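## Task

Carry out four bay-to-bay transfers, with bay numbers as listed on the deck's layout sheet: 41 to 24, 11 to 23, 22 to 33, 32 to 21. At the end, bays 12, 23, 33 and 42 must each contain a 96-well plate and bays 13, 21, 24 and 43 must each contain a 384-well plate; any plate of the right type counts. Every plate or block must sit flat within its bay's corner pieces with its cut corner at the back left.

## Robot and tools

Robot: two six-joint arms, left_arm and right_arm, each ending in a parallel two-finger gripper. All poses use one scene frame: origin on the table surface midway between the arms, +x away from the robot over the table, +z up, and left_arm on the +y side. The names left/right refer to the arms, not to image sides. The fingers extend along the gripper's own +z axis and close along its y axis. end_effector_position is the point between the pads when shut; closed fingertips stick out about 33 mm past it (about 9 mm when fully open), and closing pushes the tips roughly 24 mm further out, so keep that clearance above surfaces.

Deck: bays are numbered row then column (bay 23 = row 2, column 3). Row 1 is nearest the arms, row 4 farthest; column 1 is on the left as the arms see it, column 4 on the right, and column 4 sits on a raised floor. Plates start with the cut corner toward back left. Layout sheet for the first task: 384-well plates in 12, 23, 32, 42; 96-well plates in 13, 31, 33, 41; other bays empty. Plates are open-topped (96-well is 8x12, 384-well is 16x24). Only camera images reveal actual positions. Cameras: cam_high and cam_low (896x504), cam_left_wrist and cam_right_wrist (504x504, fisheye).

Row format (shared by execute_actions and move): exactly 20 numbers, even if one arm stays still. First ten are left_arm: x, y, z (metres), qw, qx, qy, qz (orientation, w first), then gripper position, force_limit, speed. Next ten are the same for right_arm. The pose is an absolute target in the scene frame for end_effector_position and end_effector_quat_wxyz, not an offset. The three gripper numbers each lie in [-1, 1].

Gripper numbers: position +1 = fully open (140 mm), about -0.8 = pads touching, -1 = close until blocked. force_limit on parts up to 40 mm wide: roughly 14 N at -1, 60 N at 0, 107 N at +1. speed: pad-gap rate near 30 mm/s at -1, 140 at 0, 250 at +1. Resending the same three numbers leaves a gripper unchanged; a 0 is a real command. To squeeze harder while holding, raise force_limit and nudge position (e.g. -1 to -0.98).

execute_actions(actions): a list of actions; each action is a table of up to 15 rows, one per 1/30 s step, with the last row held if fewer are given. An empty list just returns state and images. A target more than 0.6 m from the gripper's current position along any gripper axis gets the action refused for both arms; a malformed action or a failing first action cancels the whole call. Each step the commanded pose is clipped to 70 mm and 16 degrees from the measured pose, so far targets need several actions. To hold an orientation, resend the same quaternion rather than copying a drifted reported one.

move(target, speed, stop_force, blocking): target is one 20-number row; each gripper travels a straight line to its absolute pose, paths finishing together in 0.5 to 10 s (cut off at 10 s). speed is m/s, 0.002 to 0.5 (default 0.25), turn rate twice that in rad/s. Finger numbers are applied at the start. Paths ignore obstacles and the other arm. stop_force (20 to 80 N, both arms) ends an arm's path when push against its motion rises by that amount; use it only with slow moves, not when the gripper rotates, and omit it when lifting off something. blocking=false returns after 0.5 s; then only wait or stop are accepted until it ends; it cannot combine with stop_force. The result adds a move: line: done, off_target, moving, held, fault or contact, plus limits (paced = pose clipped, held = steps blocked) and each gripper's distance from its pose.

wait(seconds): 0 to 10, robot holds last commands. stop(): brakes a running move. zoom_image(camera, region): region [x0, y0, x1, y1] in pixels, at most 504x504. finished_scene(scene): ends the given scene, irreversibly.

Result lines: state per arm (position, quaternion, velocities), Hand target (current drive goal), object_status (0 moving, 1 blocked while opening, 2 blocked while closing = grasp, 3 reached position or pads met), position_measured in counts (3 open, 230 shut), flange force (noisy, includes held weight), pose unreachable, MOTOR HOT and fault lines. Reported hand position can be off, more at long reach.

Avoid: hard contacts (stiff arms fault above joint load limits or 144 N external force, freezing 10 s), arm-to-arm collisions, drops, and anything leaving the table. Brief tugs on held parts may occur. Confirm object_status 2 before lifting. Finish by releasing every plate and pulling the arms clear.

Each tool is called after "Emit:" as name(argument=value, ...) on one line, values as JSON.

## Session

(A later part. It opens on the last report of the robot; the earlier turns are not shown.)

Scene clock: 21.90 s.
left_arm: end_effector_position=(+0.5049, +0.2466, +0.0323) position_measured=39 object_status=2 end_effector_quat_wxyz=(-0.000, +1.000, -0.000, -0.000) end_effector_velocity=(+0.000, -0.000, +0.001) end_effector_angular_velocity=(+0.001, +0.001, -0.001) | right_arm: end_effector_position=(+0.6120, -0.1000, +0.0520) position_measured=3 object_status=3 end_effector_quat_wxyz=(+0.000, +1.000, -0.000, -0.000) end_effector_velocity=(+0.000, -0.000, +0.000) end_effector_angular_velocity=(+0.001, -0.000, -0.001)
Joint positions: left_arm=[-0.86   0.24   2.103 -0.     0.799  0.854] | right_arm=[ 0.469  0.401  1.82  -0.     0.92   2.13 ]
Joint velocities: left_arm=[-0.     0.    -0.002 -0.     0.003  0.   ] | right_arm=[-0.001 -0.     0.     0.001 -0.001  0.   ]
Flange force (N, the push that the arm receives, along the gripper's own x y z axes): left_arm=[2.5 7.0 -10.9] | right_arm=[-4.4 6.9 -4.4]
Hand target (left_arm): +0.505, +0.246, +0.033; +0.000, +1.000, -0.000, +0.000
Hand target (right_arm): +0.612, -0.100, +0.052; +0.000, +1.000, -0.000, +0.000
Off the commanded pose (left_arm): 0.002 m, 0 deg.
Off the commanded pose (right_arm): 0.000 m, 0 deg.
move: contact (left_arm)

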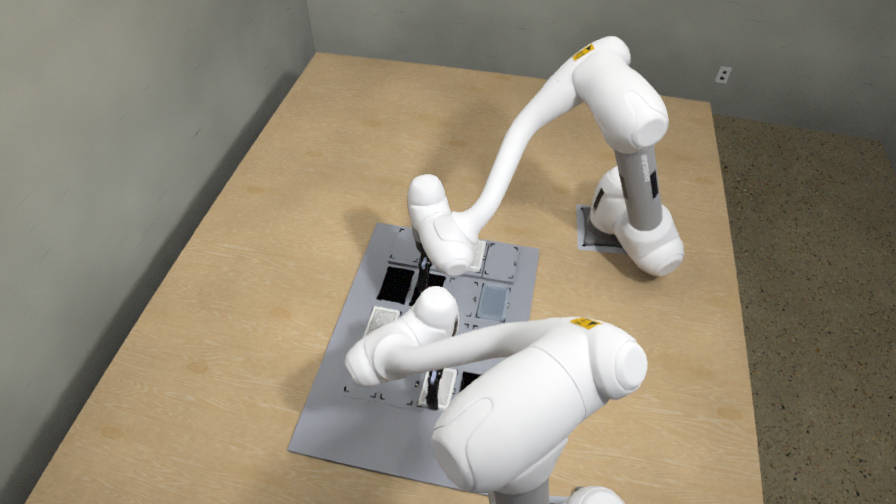

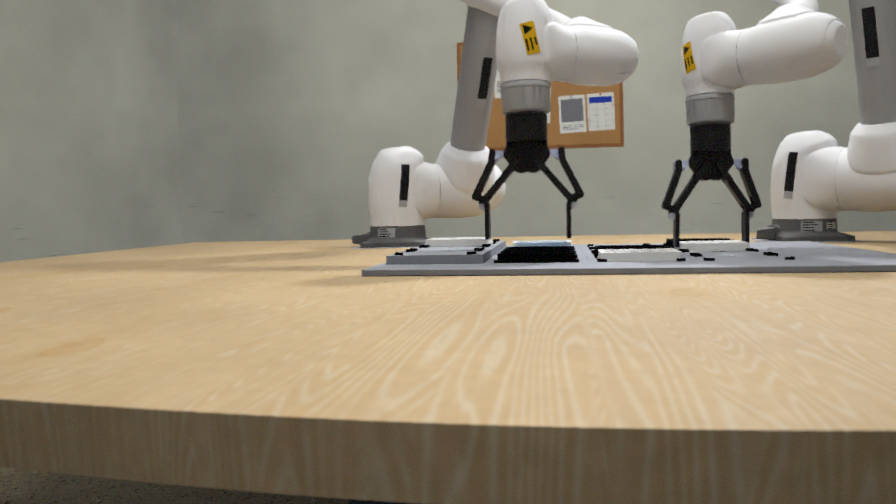

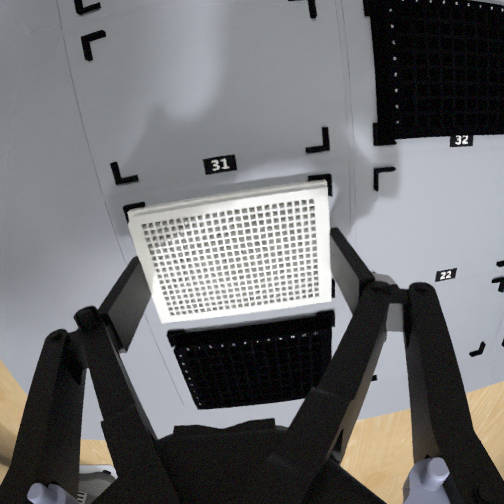

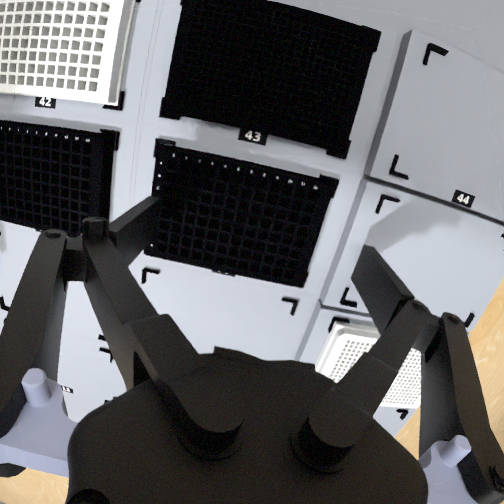

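Emit:
execute_actions(actions=[[[0.505,0.2465,0.033,0,1,0,0,1,-0.2,0,0.612,-0.10,0.052,0,1,0,0,1,-0.2,0],[0.505,0.2465,0.033,0,1,0,0,1,-0.2,0,0.612,-0.10,0.052,0,1,0,0,1,-0.2,0],[0.505,0.2465,0.033,0,1,0,0,1,-0.2,0,0.612,-0.10,0.052,0,1,0,0,1,-0.2,0],[0.505,0.2465,0.033,0,1,0,0,1,-0.2,0,0.612,-0.10,0.052,0,1,0,0,1,-0.2,0],[0.505,0.2465,0.033,0,1,0,0,1,-0.2,0,0.612,-0.10,0.052,0,1,0,0,1,-0.2,0],[0.505,0.2465,0.033,0,1,0,0,1,-0.2,0,0.612,-0.10,0.052,0,1,0,0,1,-0.2,0],[0.505,0.2465,0.038,0,1,0,0,1,-0.2,0,0.612,-0.10,0.052,0,1,0,0,1,-0.2,0],[0.505,0.2465,0.044,0,1,0,0,1,-0.2,0,0.612,-0.10,0.052,0,1,0,0,1,-0.2,0],[0.505,0.2465,0.05,0,1,0,0,1,-0.2,0,0.612,-0.10,0.052,0,1,0,0,1,-0.2,0]]])

Emit:
move(target=[0.398,0.41,0.05,0,1,0,0,1,-0.2,0,0.612,0.084,0.05,0,1,0,0,1,-0.2,0], speed=0.35)

Emit:
move(target=[0.398,0.41,0.05,0,1,0,0,1,-0.2,0,0.612,0.084,0.033,0,1,0,0,1,-0.2,0], speed=0.08)

Scene clock: 23.07 s.
left_arm: end_effector_position=(+0.5051, +0.2465, +0.0501) position_measured=3 object_status=3 end_effector_quat_wxyz=(+0.000, +1.000, +0.000, +0.000) end_effector_velocity=(-0.001, +0.000, +0.000) end_effector_angular_velocity=(+0.002, +0.002, +0.000) | right_arm: end_effector_position=(+0.6120, -0.1000, +0.0520) position_measured=3 object_status=3 end_effector_quat_wxyz=(+0.000, +1.000, +0.000, -0.000) end_effector_velocity=(+0.000, -0.000, +0.001) end_effector_angular_velocity=(+0.001, -0.000, -0.001)
Joint positions: left_arm=[-0.86   0.217  2.09  -0.     0.834  0.854] | right_arm=[ 0.469  0.401  1.82  -0.     0.92   2.13 ]
Joint velocities: left_arm=[-0.001 -0.    -0.    -0.     0.002 -0.001] | right_arm=[-0.001 -0.001 -0.     0.001  0.     0.   ]
Flange force (N, the push that the arm receives, along the gripper's own x y z axes): left_arm=[-0.5 4.4 2.4] | right_arm=[-8.9 7.6 -5.5]
Hand target (left_arm): +0.505, +0.247, +0.050; -0.000, +1.000, +0.000, +0.000
Hand target (right_arm): +0.612, -0.100, +0.052; +0.000, +1.000, -0.000, -0.000
Off the commanded pose (left_arm): 0.000 m, 0 deg.
Off the commanded pose (right_arm): 0.000 m, 0 deg.

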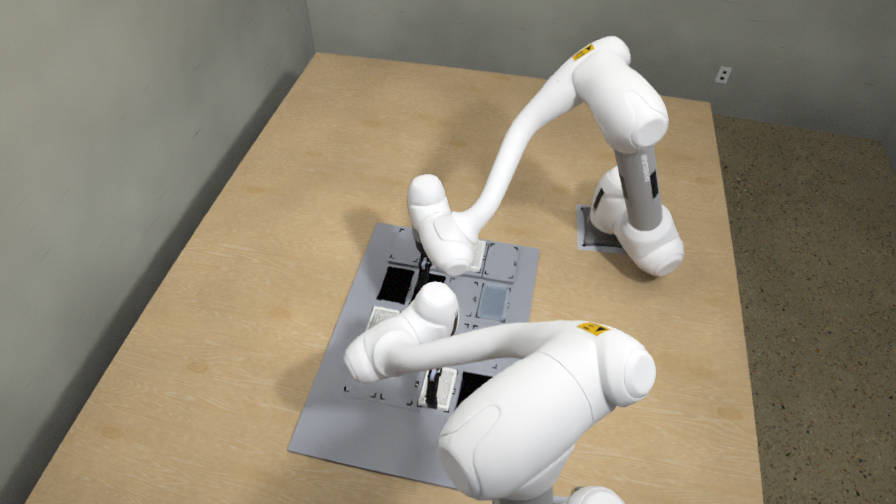

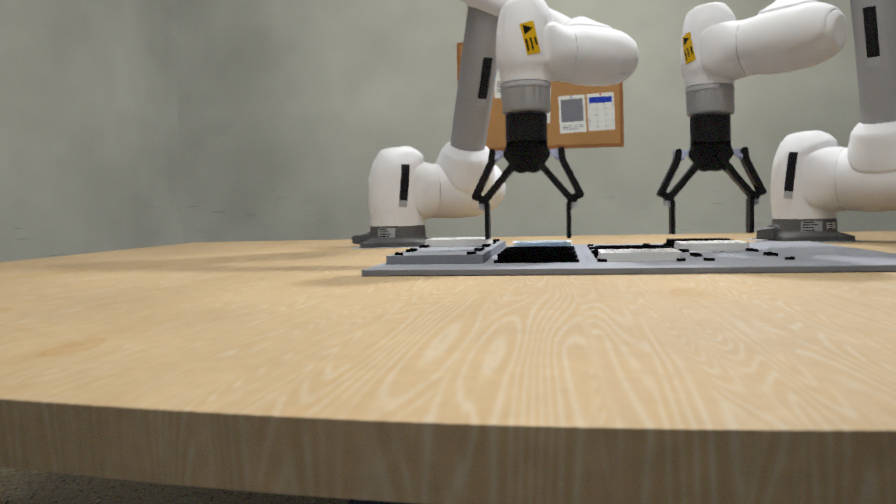

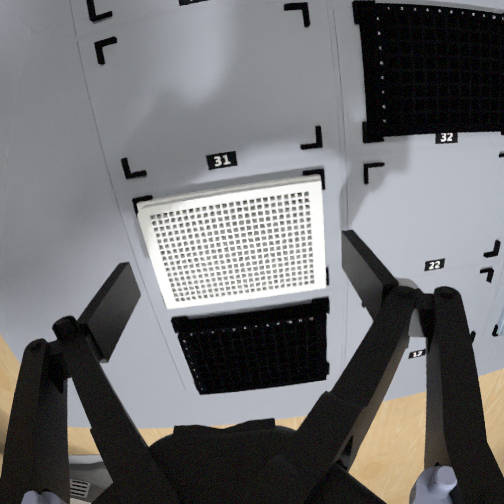

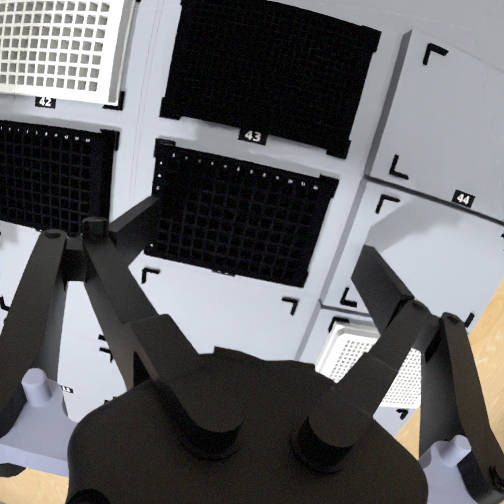

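Scene clock: 24.03 s.
left_arm: end_effector_position=(+0.3980, +0.4100, +0.0500) position_measured=3 object_status=3 end_effector_quat_wxyz=(-0.000, +1.000, -0.000, -0.000) end_effector_velocity=(-0.001, +0.000, +0.000) end_effector_angular_velocity=(-0.000, +0.001, +0.000) | right_arm: end_effector_position=(+0.6115, +0.0841, +0.0501) position_measured=3 object_status=3 end_effector_quat_wxyz=(-0.000, +1.000, +0.000, -0.000) end_effector_velocity=(+0.000, -0.001, -0.001) end_effector_angular_velocity=(-0.001, +0.001, -0.001)
Joint positions: left_arm=[-0.715 -0.053  2.393  0.     0.801  0.999] | right_arm=[0.664 0.563 1.562 0.001 1.017 2.326]
Joint velocities: left_arm=[ 0.    -0.001  0.001 -0.001  0.001  0.001] | right_arm=[-0.001  0.002  0.     0.     0.     0.   ]
Flange force (N, the push that the arm receives, along the gripper's own x y z axes): left_arm=[7.7 -2.1 1.4] | right_arm=[-0.4 7.3 -3.5]
Hand target (left_arm): +0.398, +0.410, +0.050; -0.000, +1.000, -0.000, -0.000
Hand target (right_arm): +0.612, +0.084, +0.050; -0.000, +1.000, +0.000, -0.000
Off the commanded pose (left_arm): 0.000 m, 0 deg.
Off the commanded pose (right_arm): 0.001 m, 0 deg.
move: done

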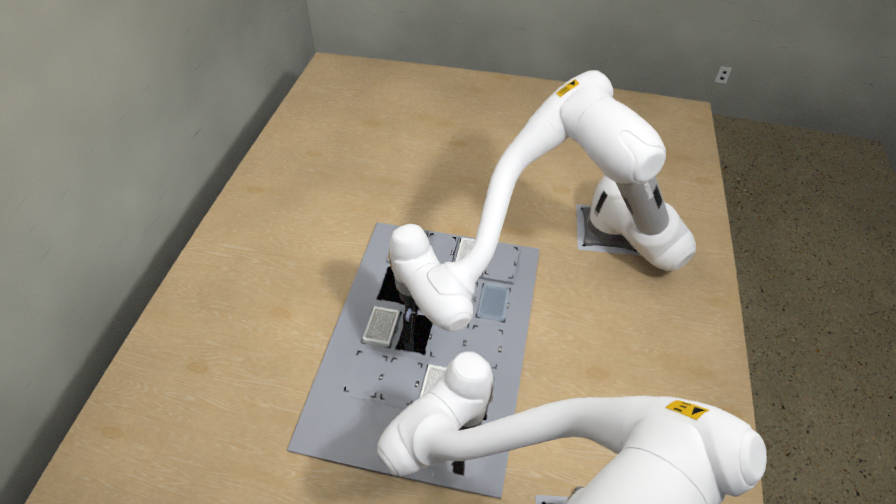

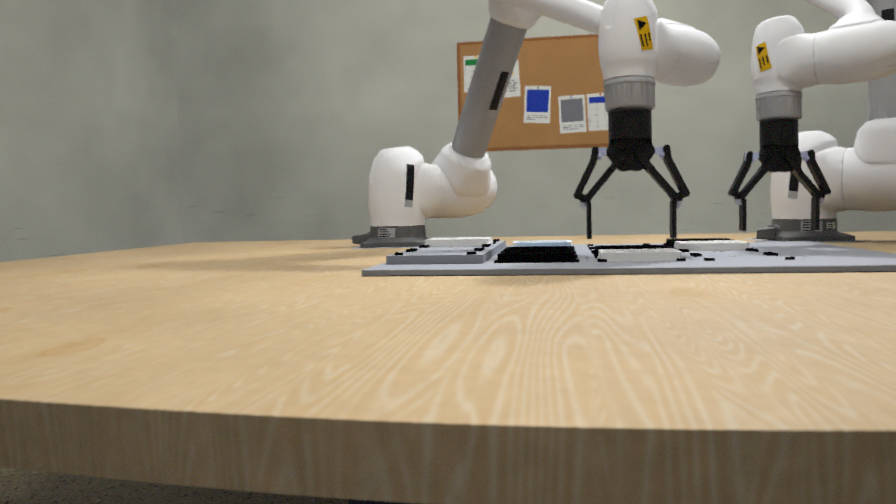

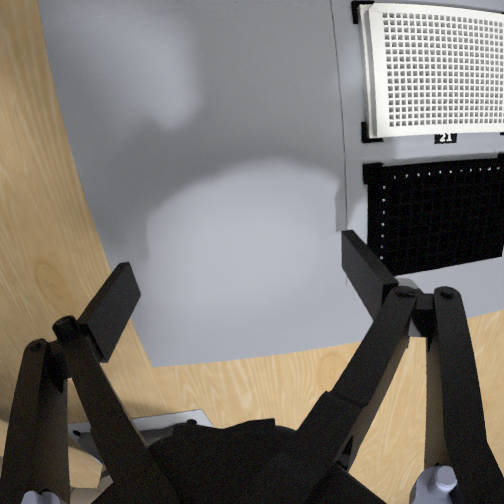

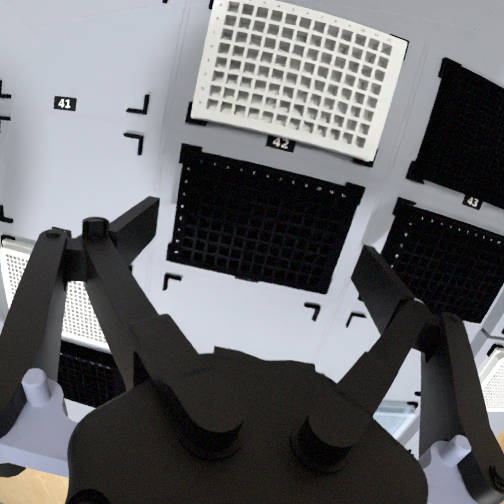

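Scene clock: 24.73 s.
left_arm: end_effector_position=(+0.3980, +0.4100, +0.0500) position_measured=3 object_status=3 end_effector_quat_wxyz=(-0.000, +1.000, -0.000, -0.000) end_effector_velocity=(+0.000, -0.000, -0.000) end_effector_angular_velocity=(-0.000, -0.000, -0.001) | right_arm: end_effector_position=(+0.6120, +0.0840, +0.0330) position_measured=3 object_status=3 end_effector_quat_wxyz=(+0.000, +1.000, +0.000, +0.000) end_effector_velocity=(+0.001, -0.000, +0.000) end_effector_angular_velocity=(+0.000, -0.001, -0.001)
Joint positions: left_arm=[-0.715 -0.053  2.393  0.     0.801  1.   ] | right_arm=[ 0.664  0.578  1.572 -0.     0.991  2.326]
Joint velocities: left_arm=[-0.001  0.     0.     0.    -0.001 -0.   ] | right_arm=[-0.001 -0.     0.    -0.001 -0.     0.001]
Flange force (N, the push that the arm receives, along the gripper's own x y z axes): left_arm=[-5.1 4.3 -5.0] | right_arm=[-5.2 9.5 -5.9]
Hand target (left_arm): +0.398, +0.410, +0.050; -0.000, +1.000, +0.000, -0.000
Hand target (right_arm): +0.612, +0.084, +0.033; +0.000, +1.000, -0.000, +0.000
Off the commanded pose (left_arm): 0.000 m, 0 deg.
Off the commanded pose (right_arm): 0.000 m, 0 deg.
move: done

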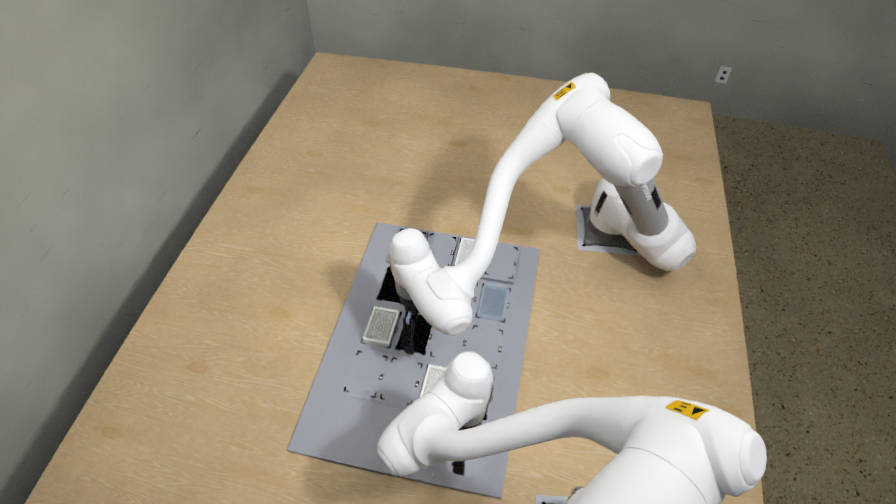

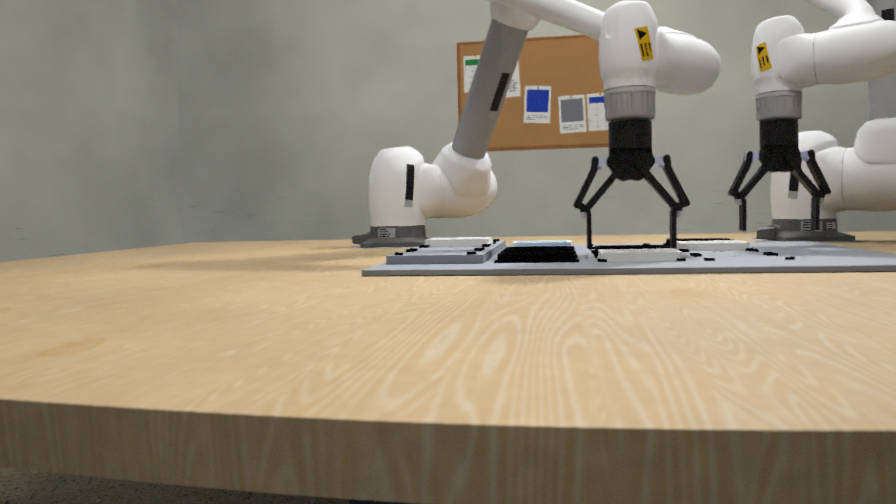

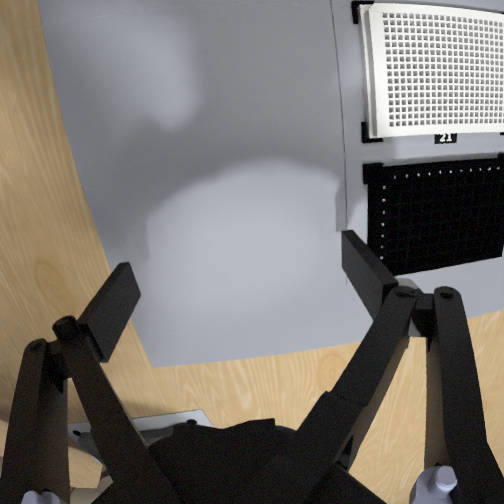

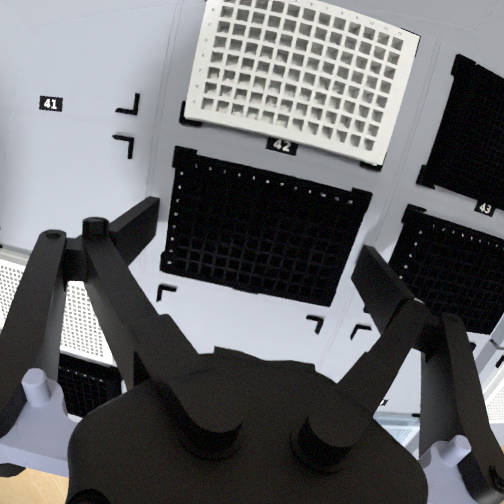

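Emit:
execute_actions(actions=[[[0.398,0.41,0.05,0,1,0,0,1,-0.2,0,0.612,0.084,0.033,0,1,0,0,-1,-0.2,-0.5]],[[0.398,0.41,0.05,0,1,0,0,1,-0.2,0,0.612,0.084,0.035,0,1,0,0,-0.98,-0.2,-0.5],[0.398,0.41,0.05,0,1,0,0,1,-0.2,0,0.612,0.084,0.037,0,1,0,0,-0.98,-0.2,-0.5],[0.398,0.41,0.05,0,1,0,0,1,-0.2,0,0.612,0.084,0.04,0,1,0,0,-0.98,-0.2,-0.5],[0.398,0.41,0.05,0,1,0,0,1,-0.2,0,0.612,0.084,0.043,0,1,0,0,-0.98,-0.2,-0.5],[0.398,0.41,0.05,0,1,0,0,1,-0.2,0,0.612,0.084,0.047,0,1,0,0,-0.98,-0.2,-0.5],[0.398,0.41,0.05,0,1,0,0,1,-0.2,0,0.612,0.084,0.051,0,1,0,0,-0.98,-0.2,-0.5],[0.398,0.41,0.05,0,1,0,0,1,-0.2,0,0.612,0.084,0.055,0,1,0,0,-0.98,-0.2,-0.5],[0.398,0.41,0.05,0,1,0,0,1,-0.2,0,0.612,0.084,0.058,0,1,0,0,-0.98,-0.2,-0.5]]])

Scene clock: 26.17 s.
left_arm: end_effector_position=(+0.3980, +0.4100, +0.0500) position_measured=3 object_status=3 end_effector_quat_wxyz=(-0.000, +1.000, +0.000, -0.000) end_effector_velocity=(-0.000, -0.000, +0.000) end_effector_angular_velocity=(-0.000, -0.000, -0.001) | right_arm: end_effector_position=(+0.6120, +0.0840, +0.0581) position_measured=39 object_status=2 end_effector_quat_wxyz=(-0.000, +1.000, -0.000, +0.000) end_effector_velocity=(-0.000, -0.001, -0.000) end_effector_angular_velocity=(-0.001, +0.001, -0.000)
Joint positions: left_arm=[-0.715 -0.053  2.393 -0.     0.801  1.   ] | right_arm=[ 0.664  0.557  1.556 -0.     1.029  2.326]
Joint velocities: left_arm=[-0.001 -0.001 -0.    -0.     0.     0.   ] | right_arm=[-0.    -0.     0.001  0.     0.001  0.   ]
Flange force (N, the push that the arm receives, along the gripper's own x y z axes): left_arm=[3.7 0.3 0.6] | right_arm=[-5.9 7.2 -3.1]
Flange force at the end of the 1st action (N, along the gripper's axes at the end of the call): left_arm=[5.0 -4.1 -0.1] | right_arm=[-11.2 17.1 -56.7]
Hand target (left_arm): +0.398, +0.410, +0.050; +0.000, +1.000, +0.000, +0.000
Hand target (right_arm): +0.612, +0.084, +0.058; -0.000, +1.000, +0.000, -0.000
Off the commanded pose (left_arm): 0.000 m, 0 deg.
Off the commanded pose (right_arm): 0.000 m, 0 deg.

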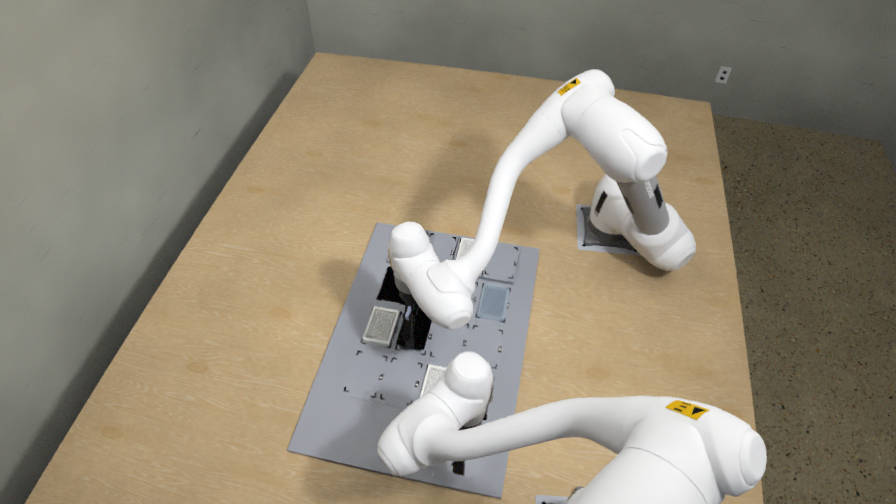

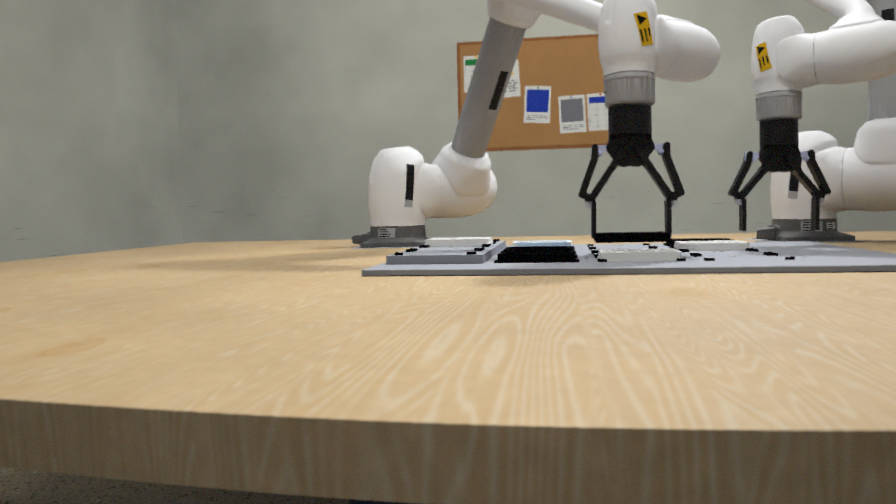

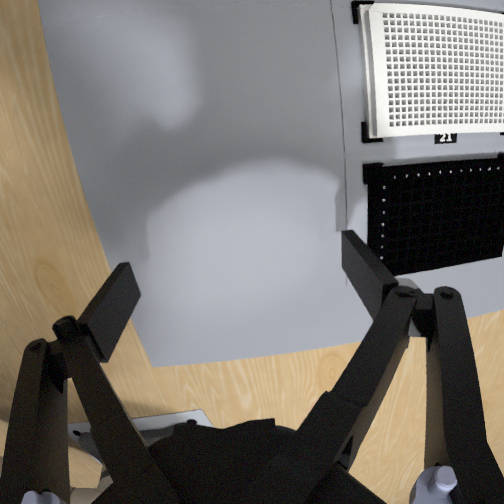

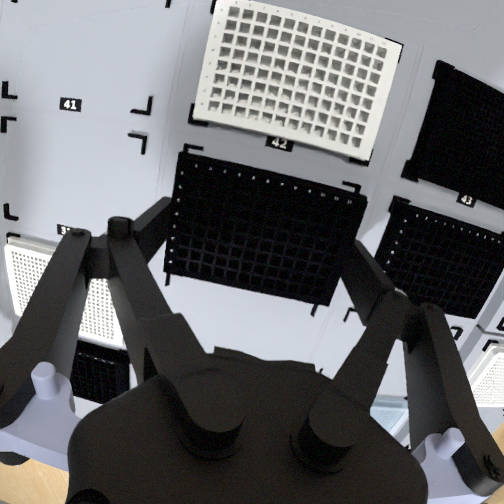

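Emit:
move(target=[0.398,0.2465,0.048,0,1,0,0,1,-0.2,0,0.5052,-0.0803,0.058,0,1,0,0,-0.98,-0.2,-0.5], speed=0.35)

Emit:
move(target=[0.398,0.2465,0.0322,0,1,0,0,1,-0.2,0,0.5052,-0.0803,0.043,0,1,0,0,-0.98,-0.2,-0.5], speed=0.08)

Emit:
execute_actions(actions=[[[0.398,0.2465,0.0322,0,1,0,0,-1,-0.2,-0.5,0.5052,-0.0803,0.042,0,1,0,0,-0.98,-0.2,-0.5]]])

Scene clock: 27.40 s.
left_arm: end_effector_position=(+0.3981, +0.2465, +0.0480) position_measured=3 object_status=3 end_effector_quat_wxyz=(+0.000, +1.000, -0.000, +0.000) end_effector_velocity=(+0.000, -0.001, -0.000) end_effector_angular_velocity=(-0.001, -0.001, -0.001) | right_arm: end_effector_position=(+0.5056, -0.0805, +0.0578) position_measured=39 object_status=2 end_effector_quat_wxyz=(+0.000, +1.000, -0.000, +0.000) end_effector_velocity=(-0.001, -0.001, +0.000) end_effector_angular_velocity=(-0.000, +0.001, -0.001)
Joint positions: left_arm=[-1.01   0.106  2.234 -0.     0.802  0.704] | right_arm=[ 0.588  0.3    1.958 -0.     0.884  2.25 ]
Joint velocities: left_arm=[-0.001  0.001 -0.    -0.    -0.002  0.   ] | right_arm=[-0.    -0.002  0.002  0.001  0.001  0.   ]
Flange force (N, the push that the arm receives, along the gripper's own x y z axes): left_arm=[8.2 2.5 7.2] | right_arm=[-3.7 8.4 -6.6]
Hand target (left_arm): +0.398, +0.246, +0.048; +0.000, +1.000, +0.000, +0.000
Hand target (right_arm): +0.506, -0.081, +0.058; +0.000, +1.000, -0.000, +0.000
Off the commanded pose (left_arm): 0.000 m, 0 deg.
Off the commanded pose (right_arm): 0.000 m, 0 deg.
move: done

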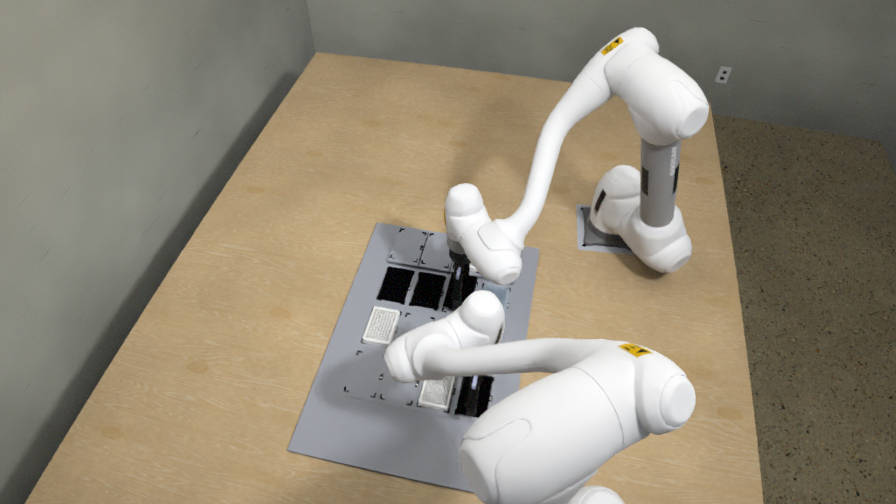

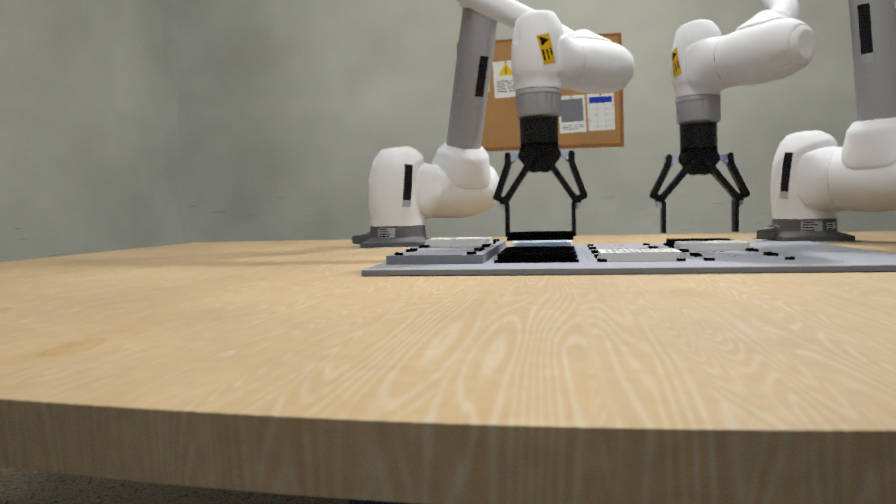

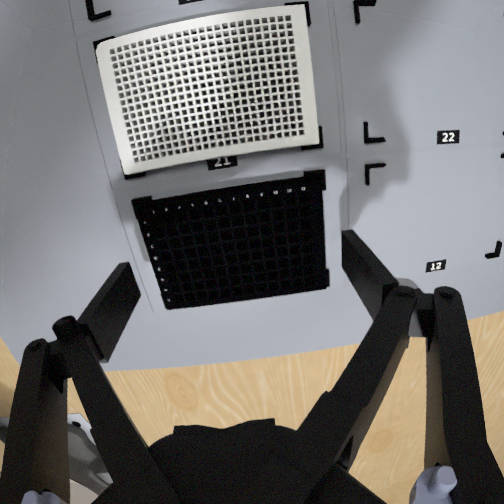

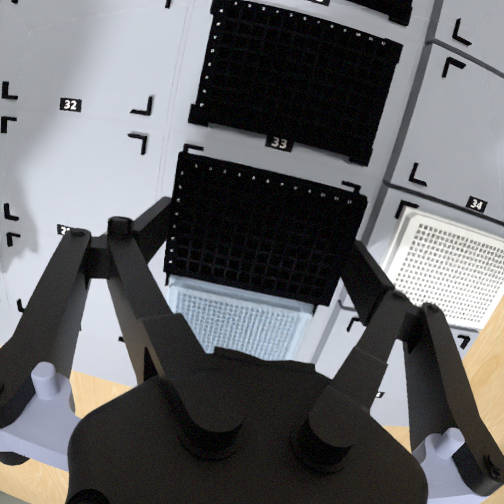

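Scene clock: 28.10 s.
left_arm: end_effector_position=(+0.3980, +0.2465, +0.0322) position_measured=3 object_status=3 end_effector_quat_wxyz=(+0.000, +1.000, -0.000, -0.000) end_effector_velocity=(+0.000, +0.000, +0.000) end_effector_angular_velocity=(-0.001, -0.001, -0.000) | right_arm: end_effector_position=(+0.5052, -0.0803, +0.0430) position_measured=39 object_status=2 end_effector_quat_wxyz=(-0.000, +1.000, +0.000, +0.000) end_effector_velocity=(-0.000, +0.000, +0.001) end_effector_angular_velocity=(+0.000, -0.002, -0.001)
Joint positions: left_arm=[-1.011  0.129  2.246 -0.     0.767  0.704] | right_arm=[0.589 0.317 1.968 0.    0.857 2.25 ]
Joint velocities: left_arm=[ 0.001 -0.     0.     0.    -0.001  0.001] | right_arm=[ 0.001 -0.002  0.    -0.001  0.     0.002]
Flange force (N, the push that the arm receives, along the gripper's own x y z axes): left_arm=[1.6 6.6 1.5] | right_arm=[-0.4 5.6 -3.3]
Hand target (left_arm): +0.398, +0.246, +0.032; +0.000, +1.000, -0.000, -0.000
Hand target (right_arm): +0.505, -0.080, +0.043; +0.000, +1.000, -0.000, -0.000
Off the commanded pose (left_arm): 0.000 m, 0 deg.
Off the commanded pose (right_arm): 0.000 m, 0 deg.
move: done

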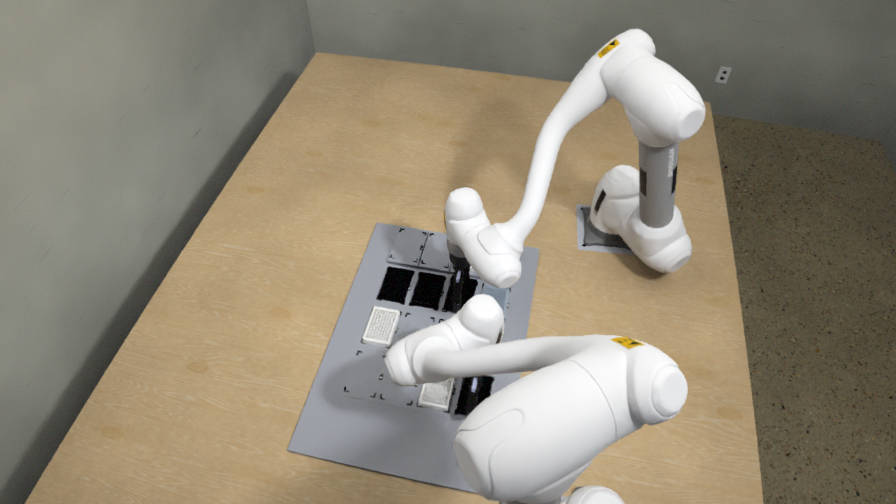

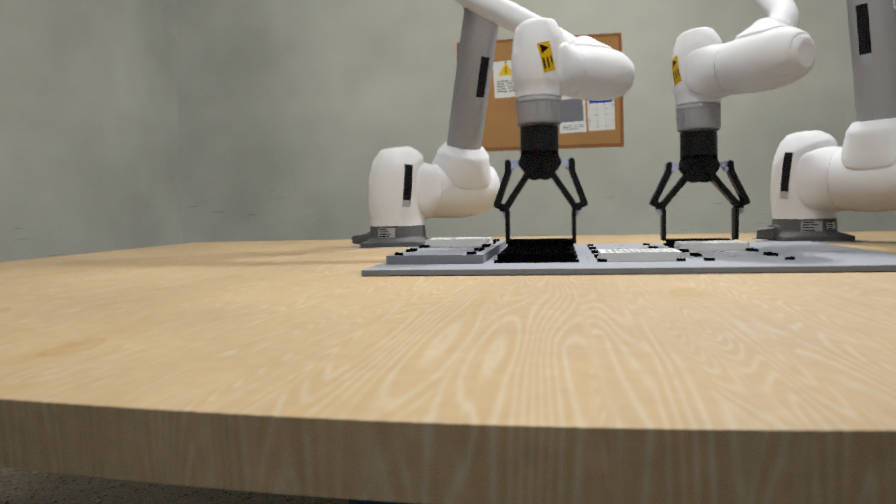

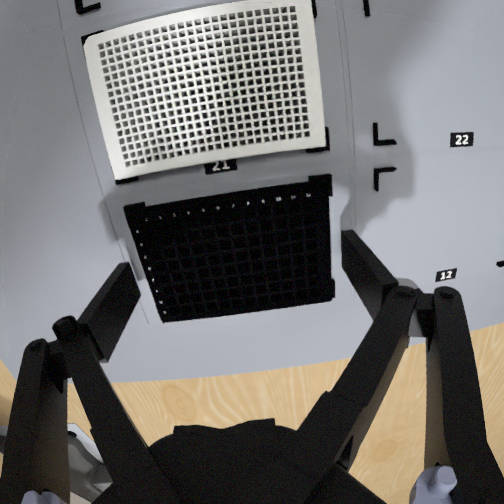

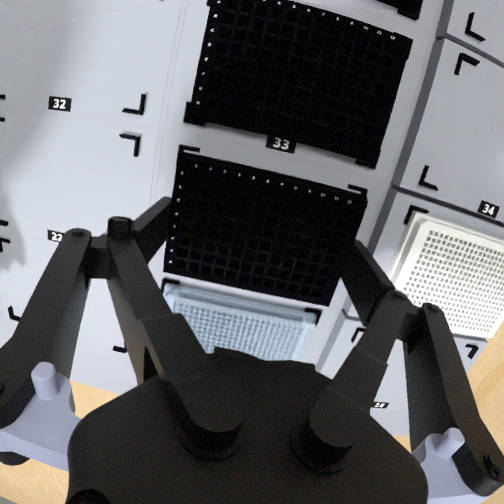

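Scene clock: 28.60 s.
left_arm: end_effector_position=(+0.3980, +0.2465, +0.0322) position_measured=38 object_status=2 end_effector_quat_wxyz=(+0.000, +1.000, -0.000, +0.000) end_effector_velocity=(+0.000, +0.000, -0.000) end_effector_angular_velocity=(-0.000, -0.000, +0.001) | right_arm: end_effector_position=(+0.5052, -0.0803, +0.0420) position_measured=39 object_status=2 end_effector_quat_wxyz=(+0.000, +1.000, -0.000, -0.000) end_effector_velocity=(+0.001, +0.000, +0.000) end_effector_angular_velocity=(-0.000, -0.001, +0.000)
Joint positions: left_arm=[-1.011  0.129  2.246  0.     0.767  0.704] | right_arm=[0.589 0.318 1.969 0.    0.855 2.25 ]
Joint velocities: left_arm=[ 0.  0.  0. -0. -0. -0.] | right_arm=[-0.     0.    -0.001 -0.001  0.    -0.   ]
Flange force (N, the push that the arm receives, along the gripper's own x y z axes): left_arm=[-1.3 1.2 -45.4] | right_arm=[-4.7 10.7 -7.4]
Hand target (left_arm): +0.398, +0.246, +0.032; +0.000, +1.000, -0.000, +0.000
Hand target (right_arm): +0.505, -0.080, +0.042; -0.000, +1.000, -0.000, +0.000
Off the commanded pose (left_arm): 0.000 m, 0 deg.
Off the commanded pose (right_arm): 0.000 m, 0 deg.

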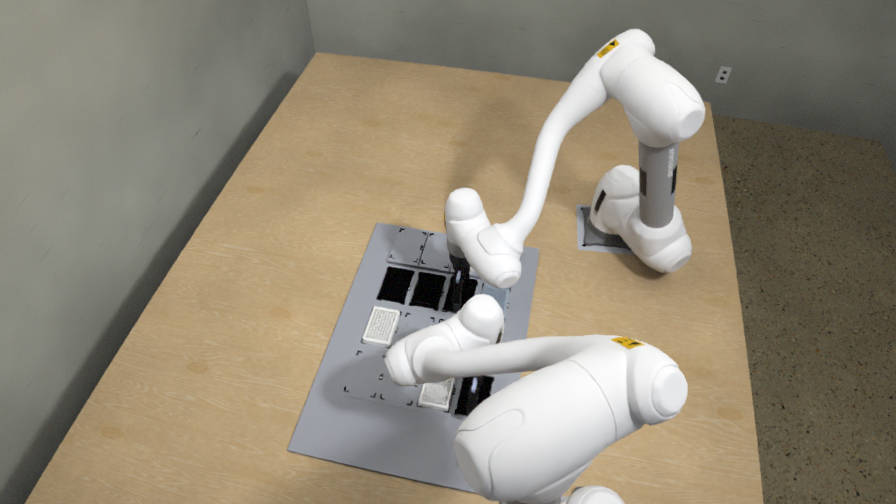

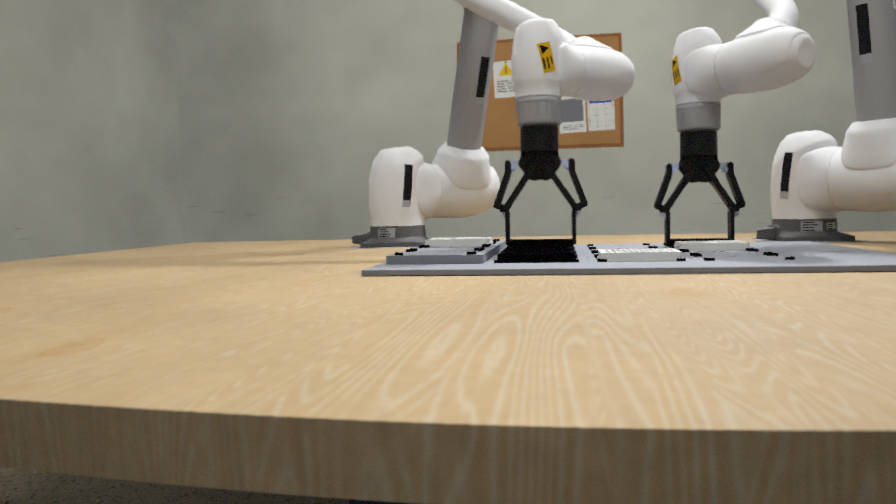

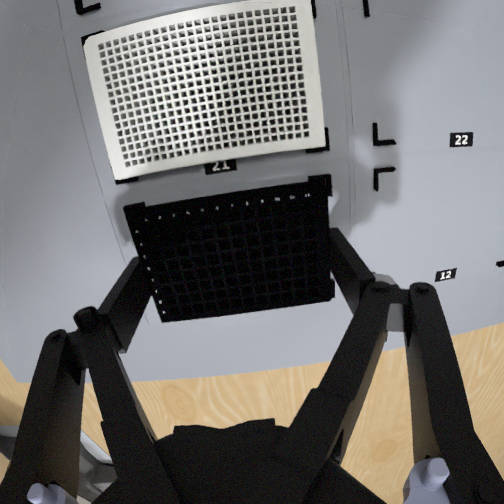

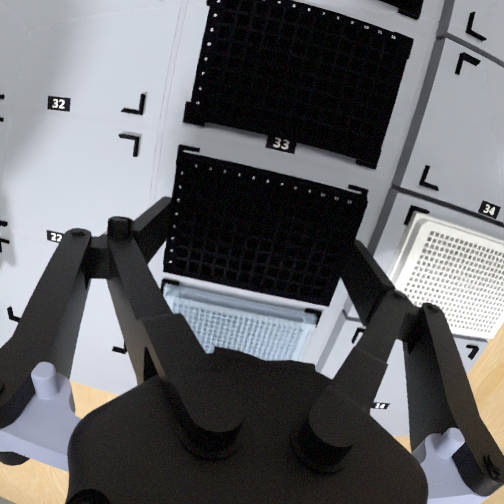

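Emit:
move(target=[0.398,0.2465,0.043,0,1,0,0,-0.98,-0.2,-0.5,0.5052,-0.0803,0.031,0,1,0,0,-0.98,-0.2,-0.5], speed=0.02, stop_force=20)

Scene clock: 29.57 s.
left_arm: end_effector_position=(+0.3980, +0.2465, +0.0326) position_measured=39 object_status=2 end_effector_quat_wxyz=(-0.000, +1.000, -0.000, +0.000) end_effector_velocity=(+0.000, -0.000, -0.000) end_effector_angular_velocity=(-0.001, -0.001, +0.000) | right_arm: end_effector_position=(+0.5051, -0.0804, +0.0328) position_measured=39 object_status=2 end_effector_quat_wxyz=(+0.000, +1.000, -0.000, -0.000) end_effector_velocity=(-0.000, +0.001, +0.001) end_effector_angular_velocity=(+0.001, +0.000, -0.000)
Joint positions: left_arm=[-1.011  0.128  2.246  0.     0.767  0.704] | right_arm=[0.589 0.328 1.975 0.    0.838 2.25 ]
Joint velocities: left_arm=[ 0.     0.     0.     0.    -0.001  0.   ] | right_arm=[ 0.    -0.001 -0.001  0.001  0.003 -0.   ]
Flange force (N, the push that the arm receives, along the gripper's own x y z axes): left_arm=[5.8 1.7 -32.3] | right_arm=[-2.7 8.6 -37.4]
Hand target (left_arm): +0.398, +0.247, +0.033; -0.000, +1.000, -0.000, -0.000
Hand target (right_arm): +0.505, -0.080, +0.033; -0.000, +1.000, -0.000, -0.000
Off the commanded pose (left_arm): 0.010 m, 0 deg.
Off the commanded pose (right_arm): 0.002 m, 0 deg.
move: contact (left_arm, right_arm)

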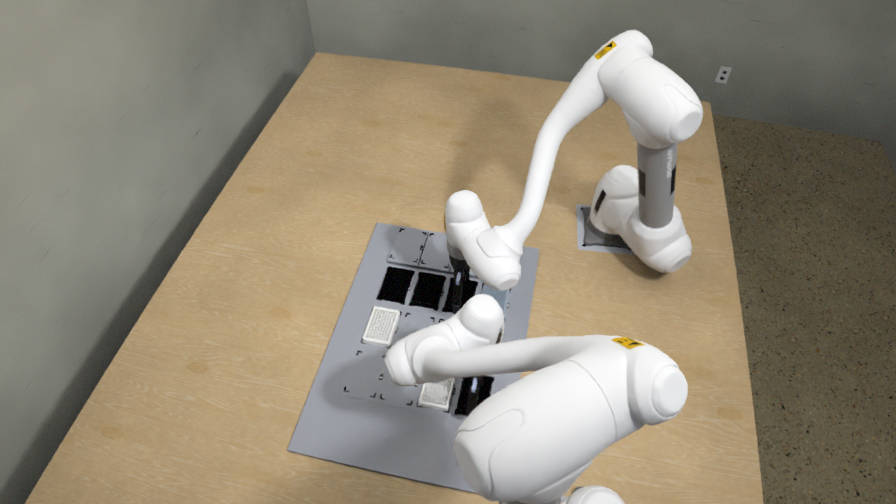

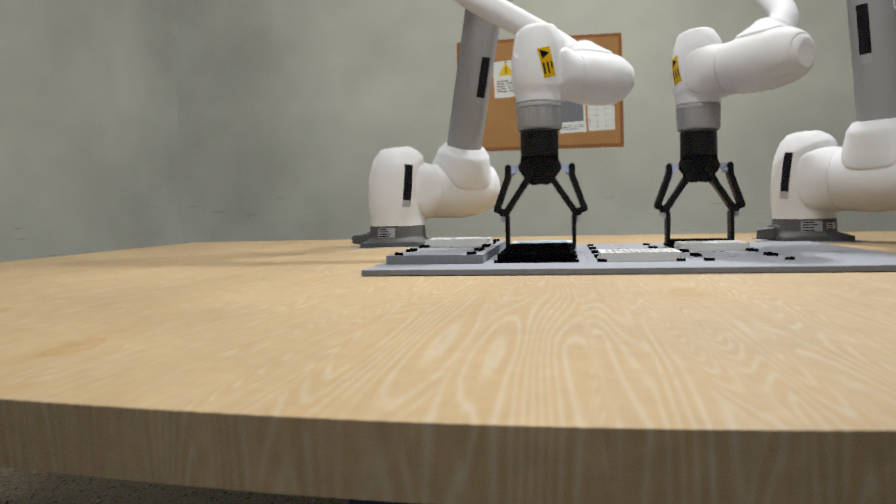

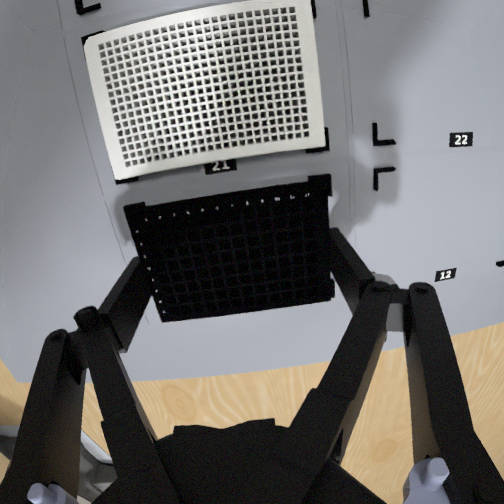

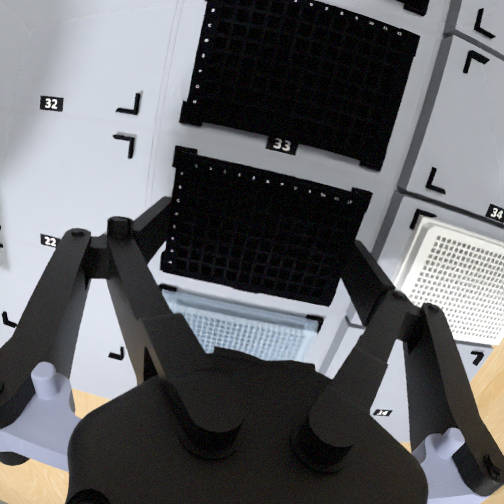

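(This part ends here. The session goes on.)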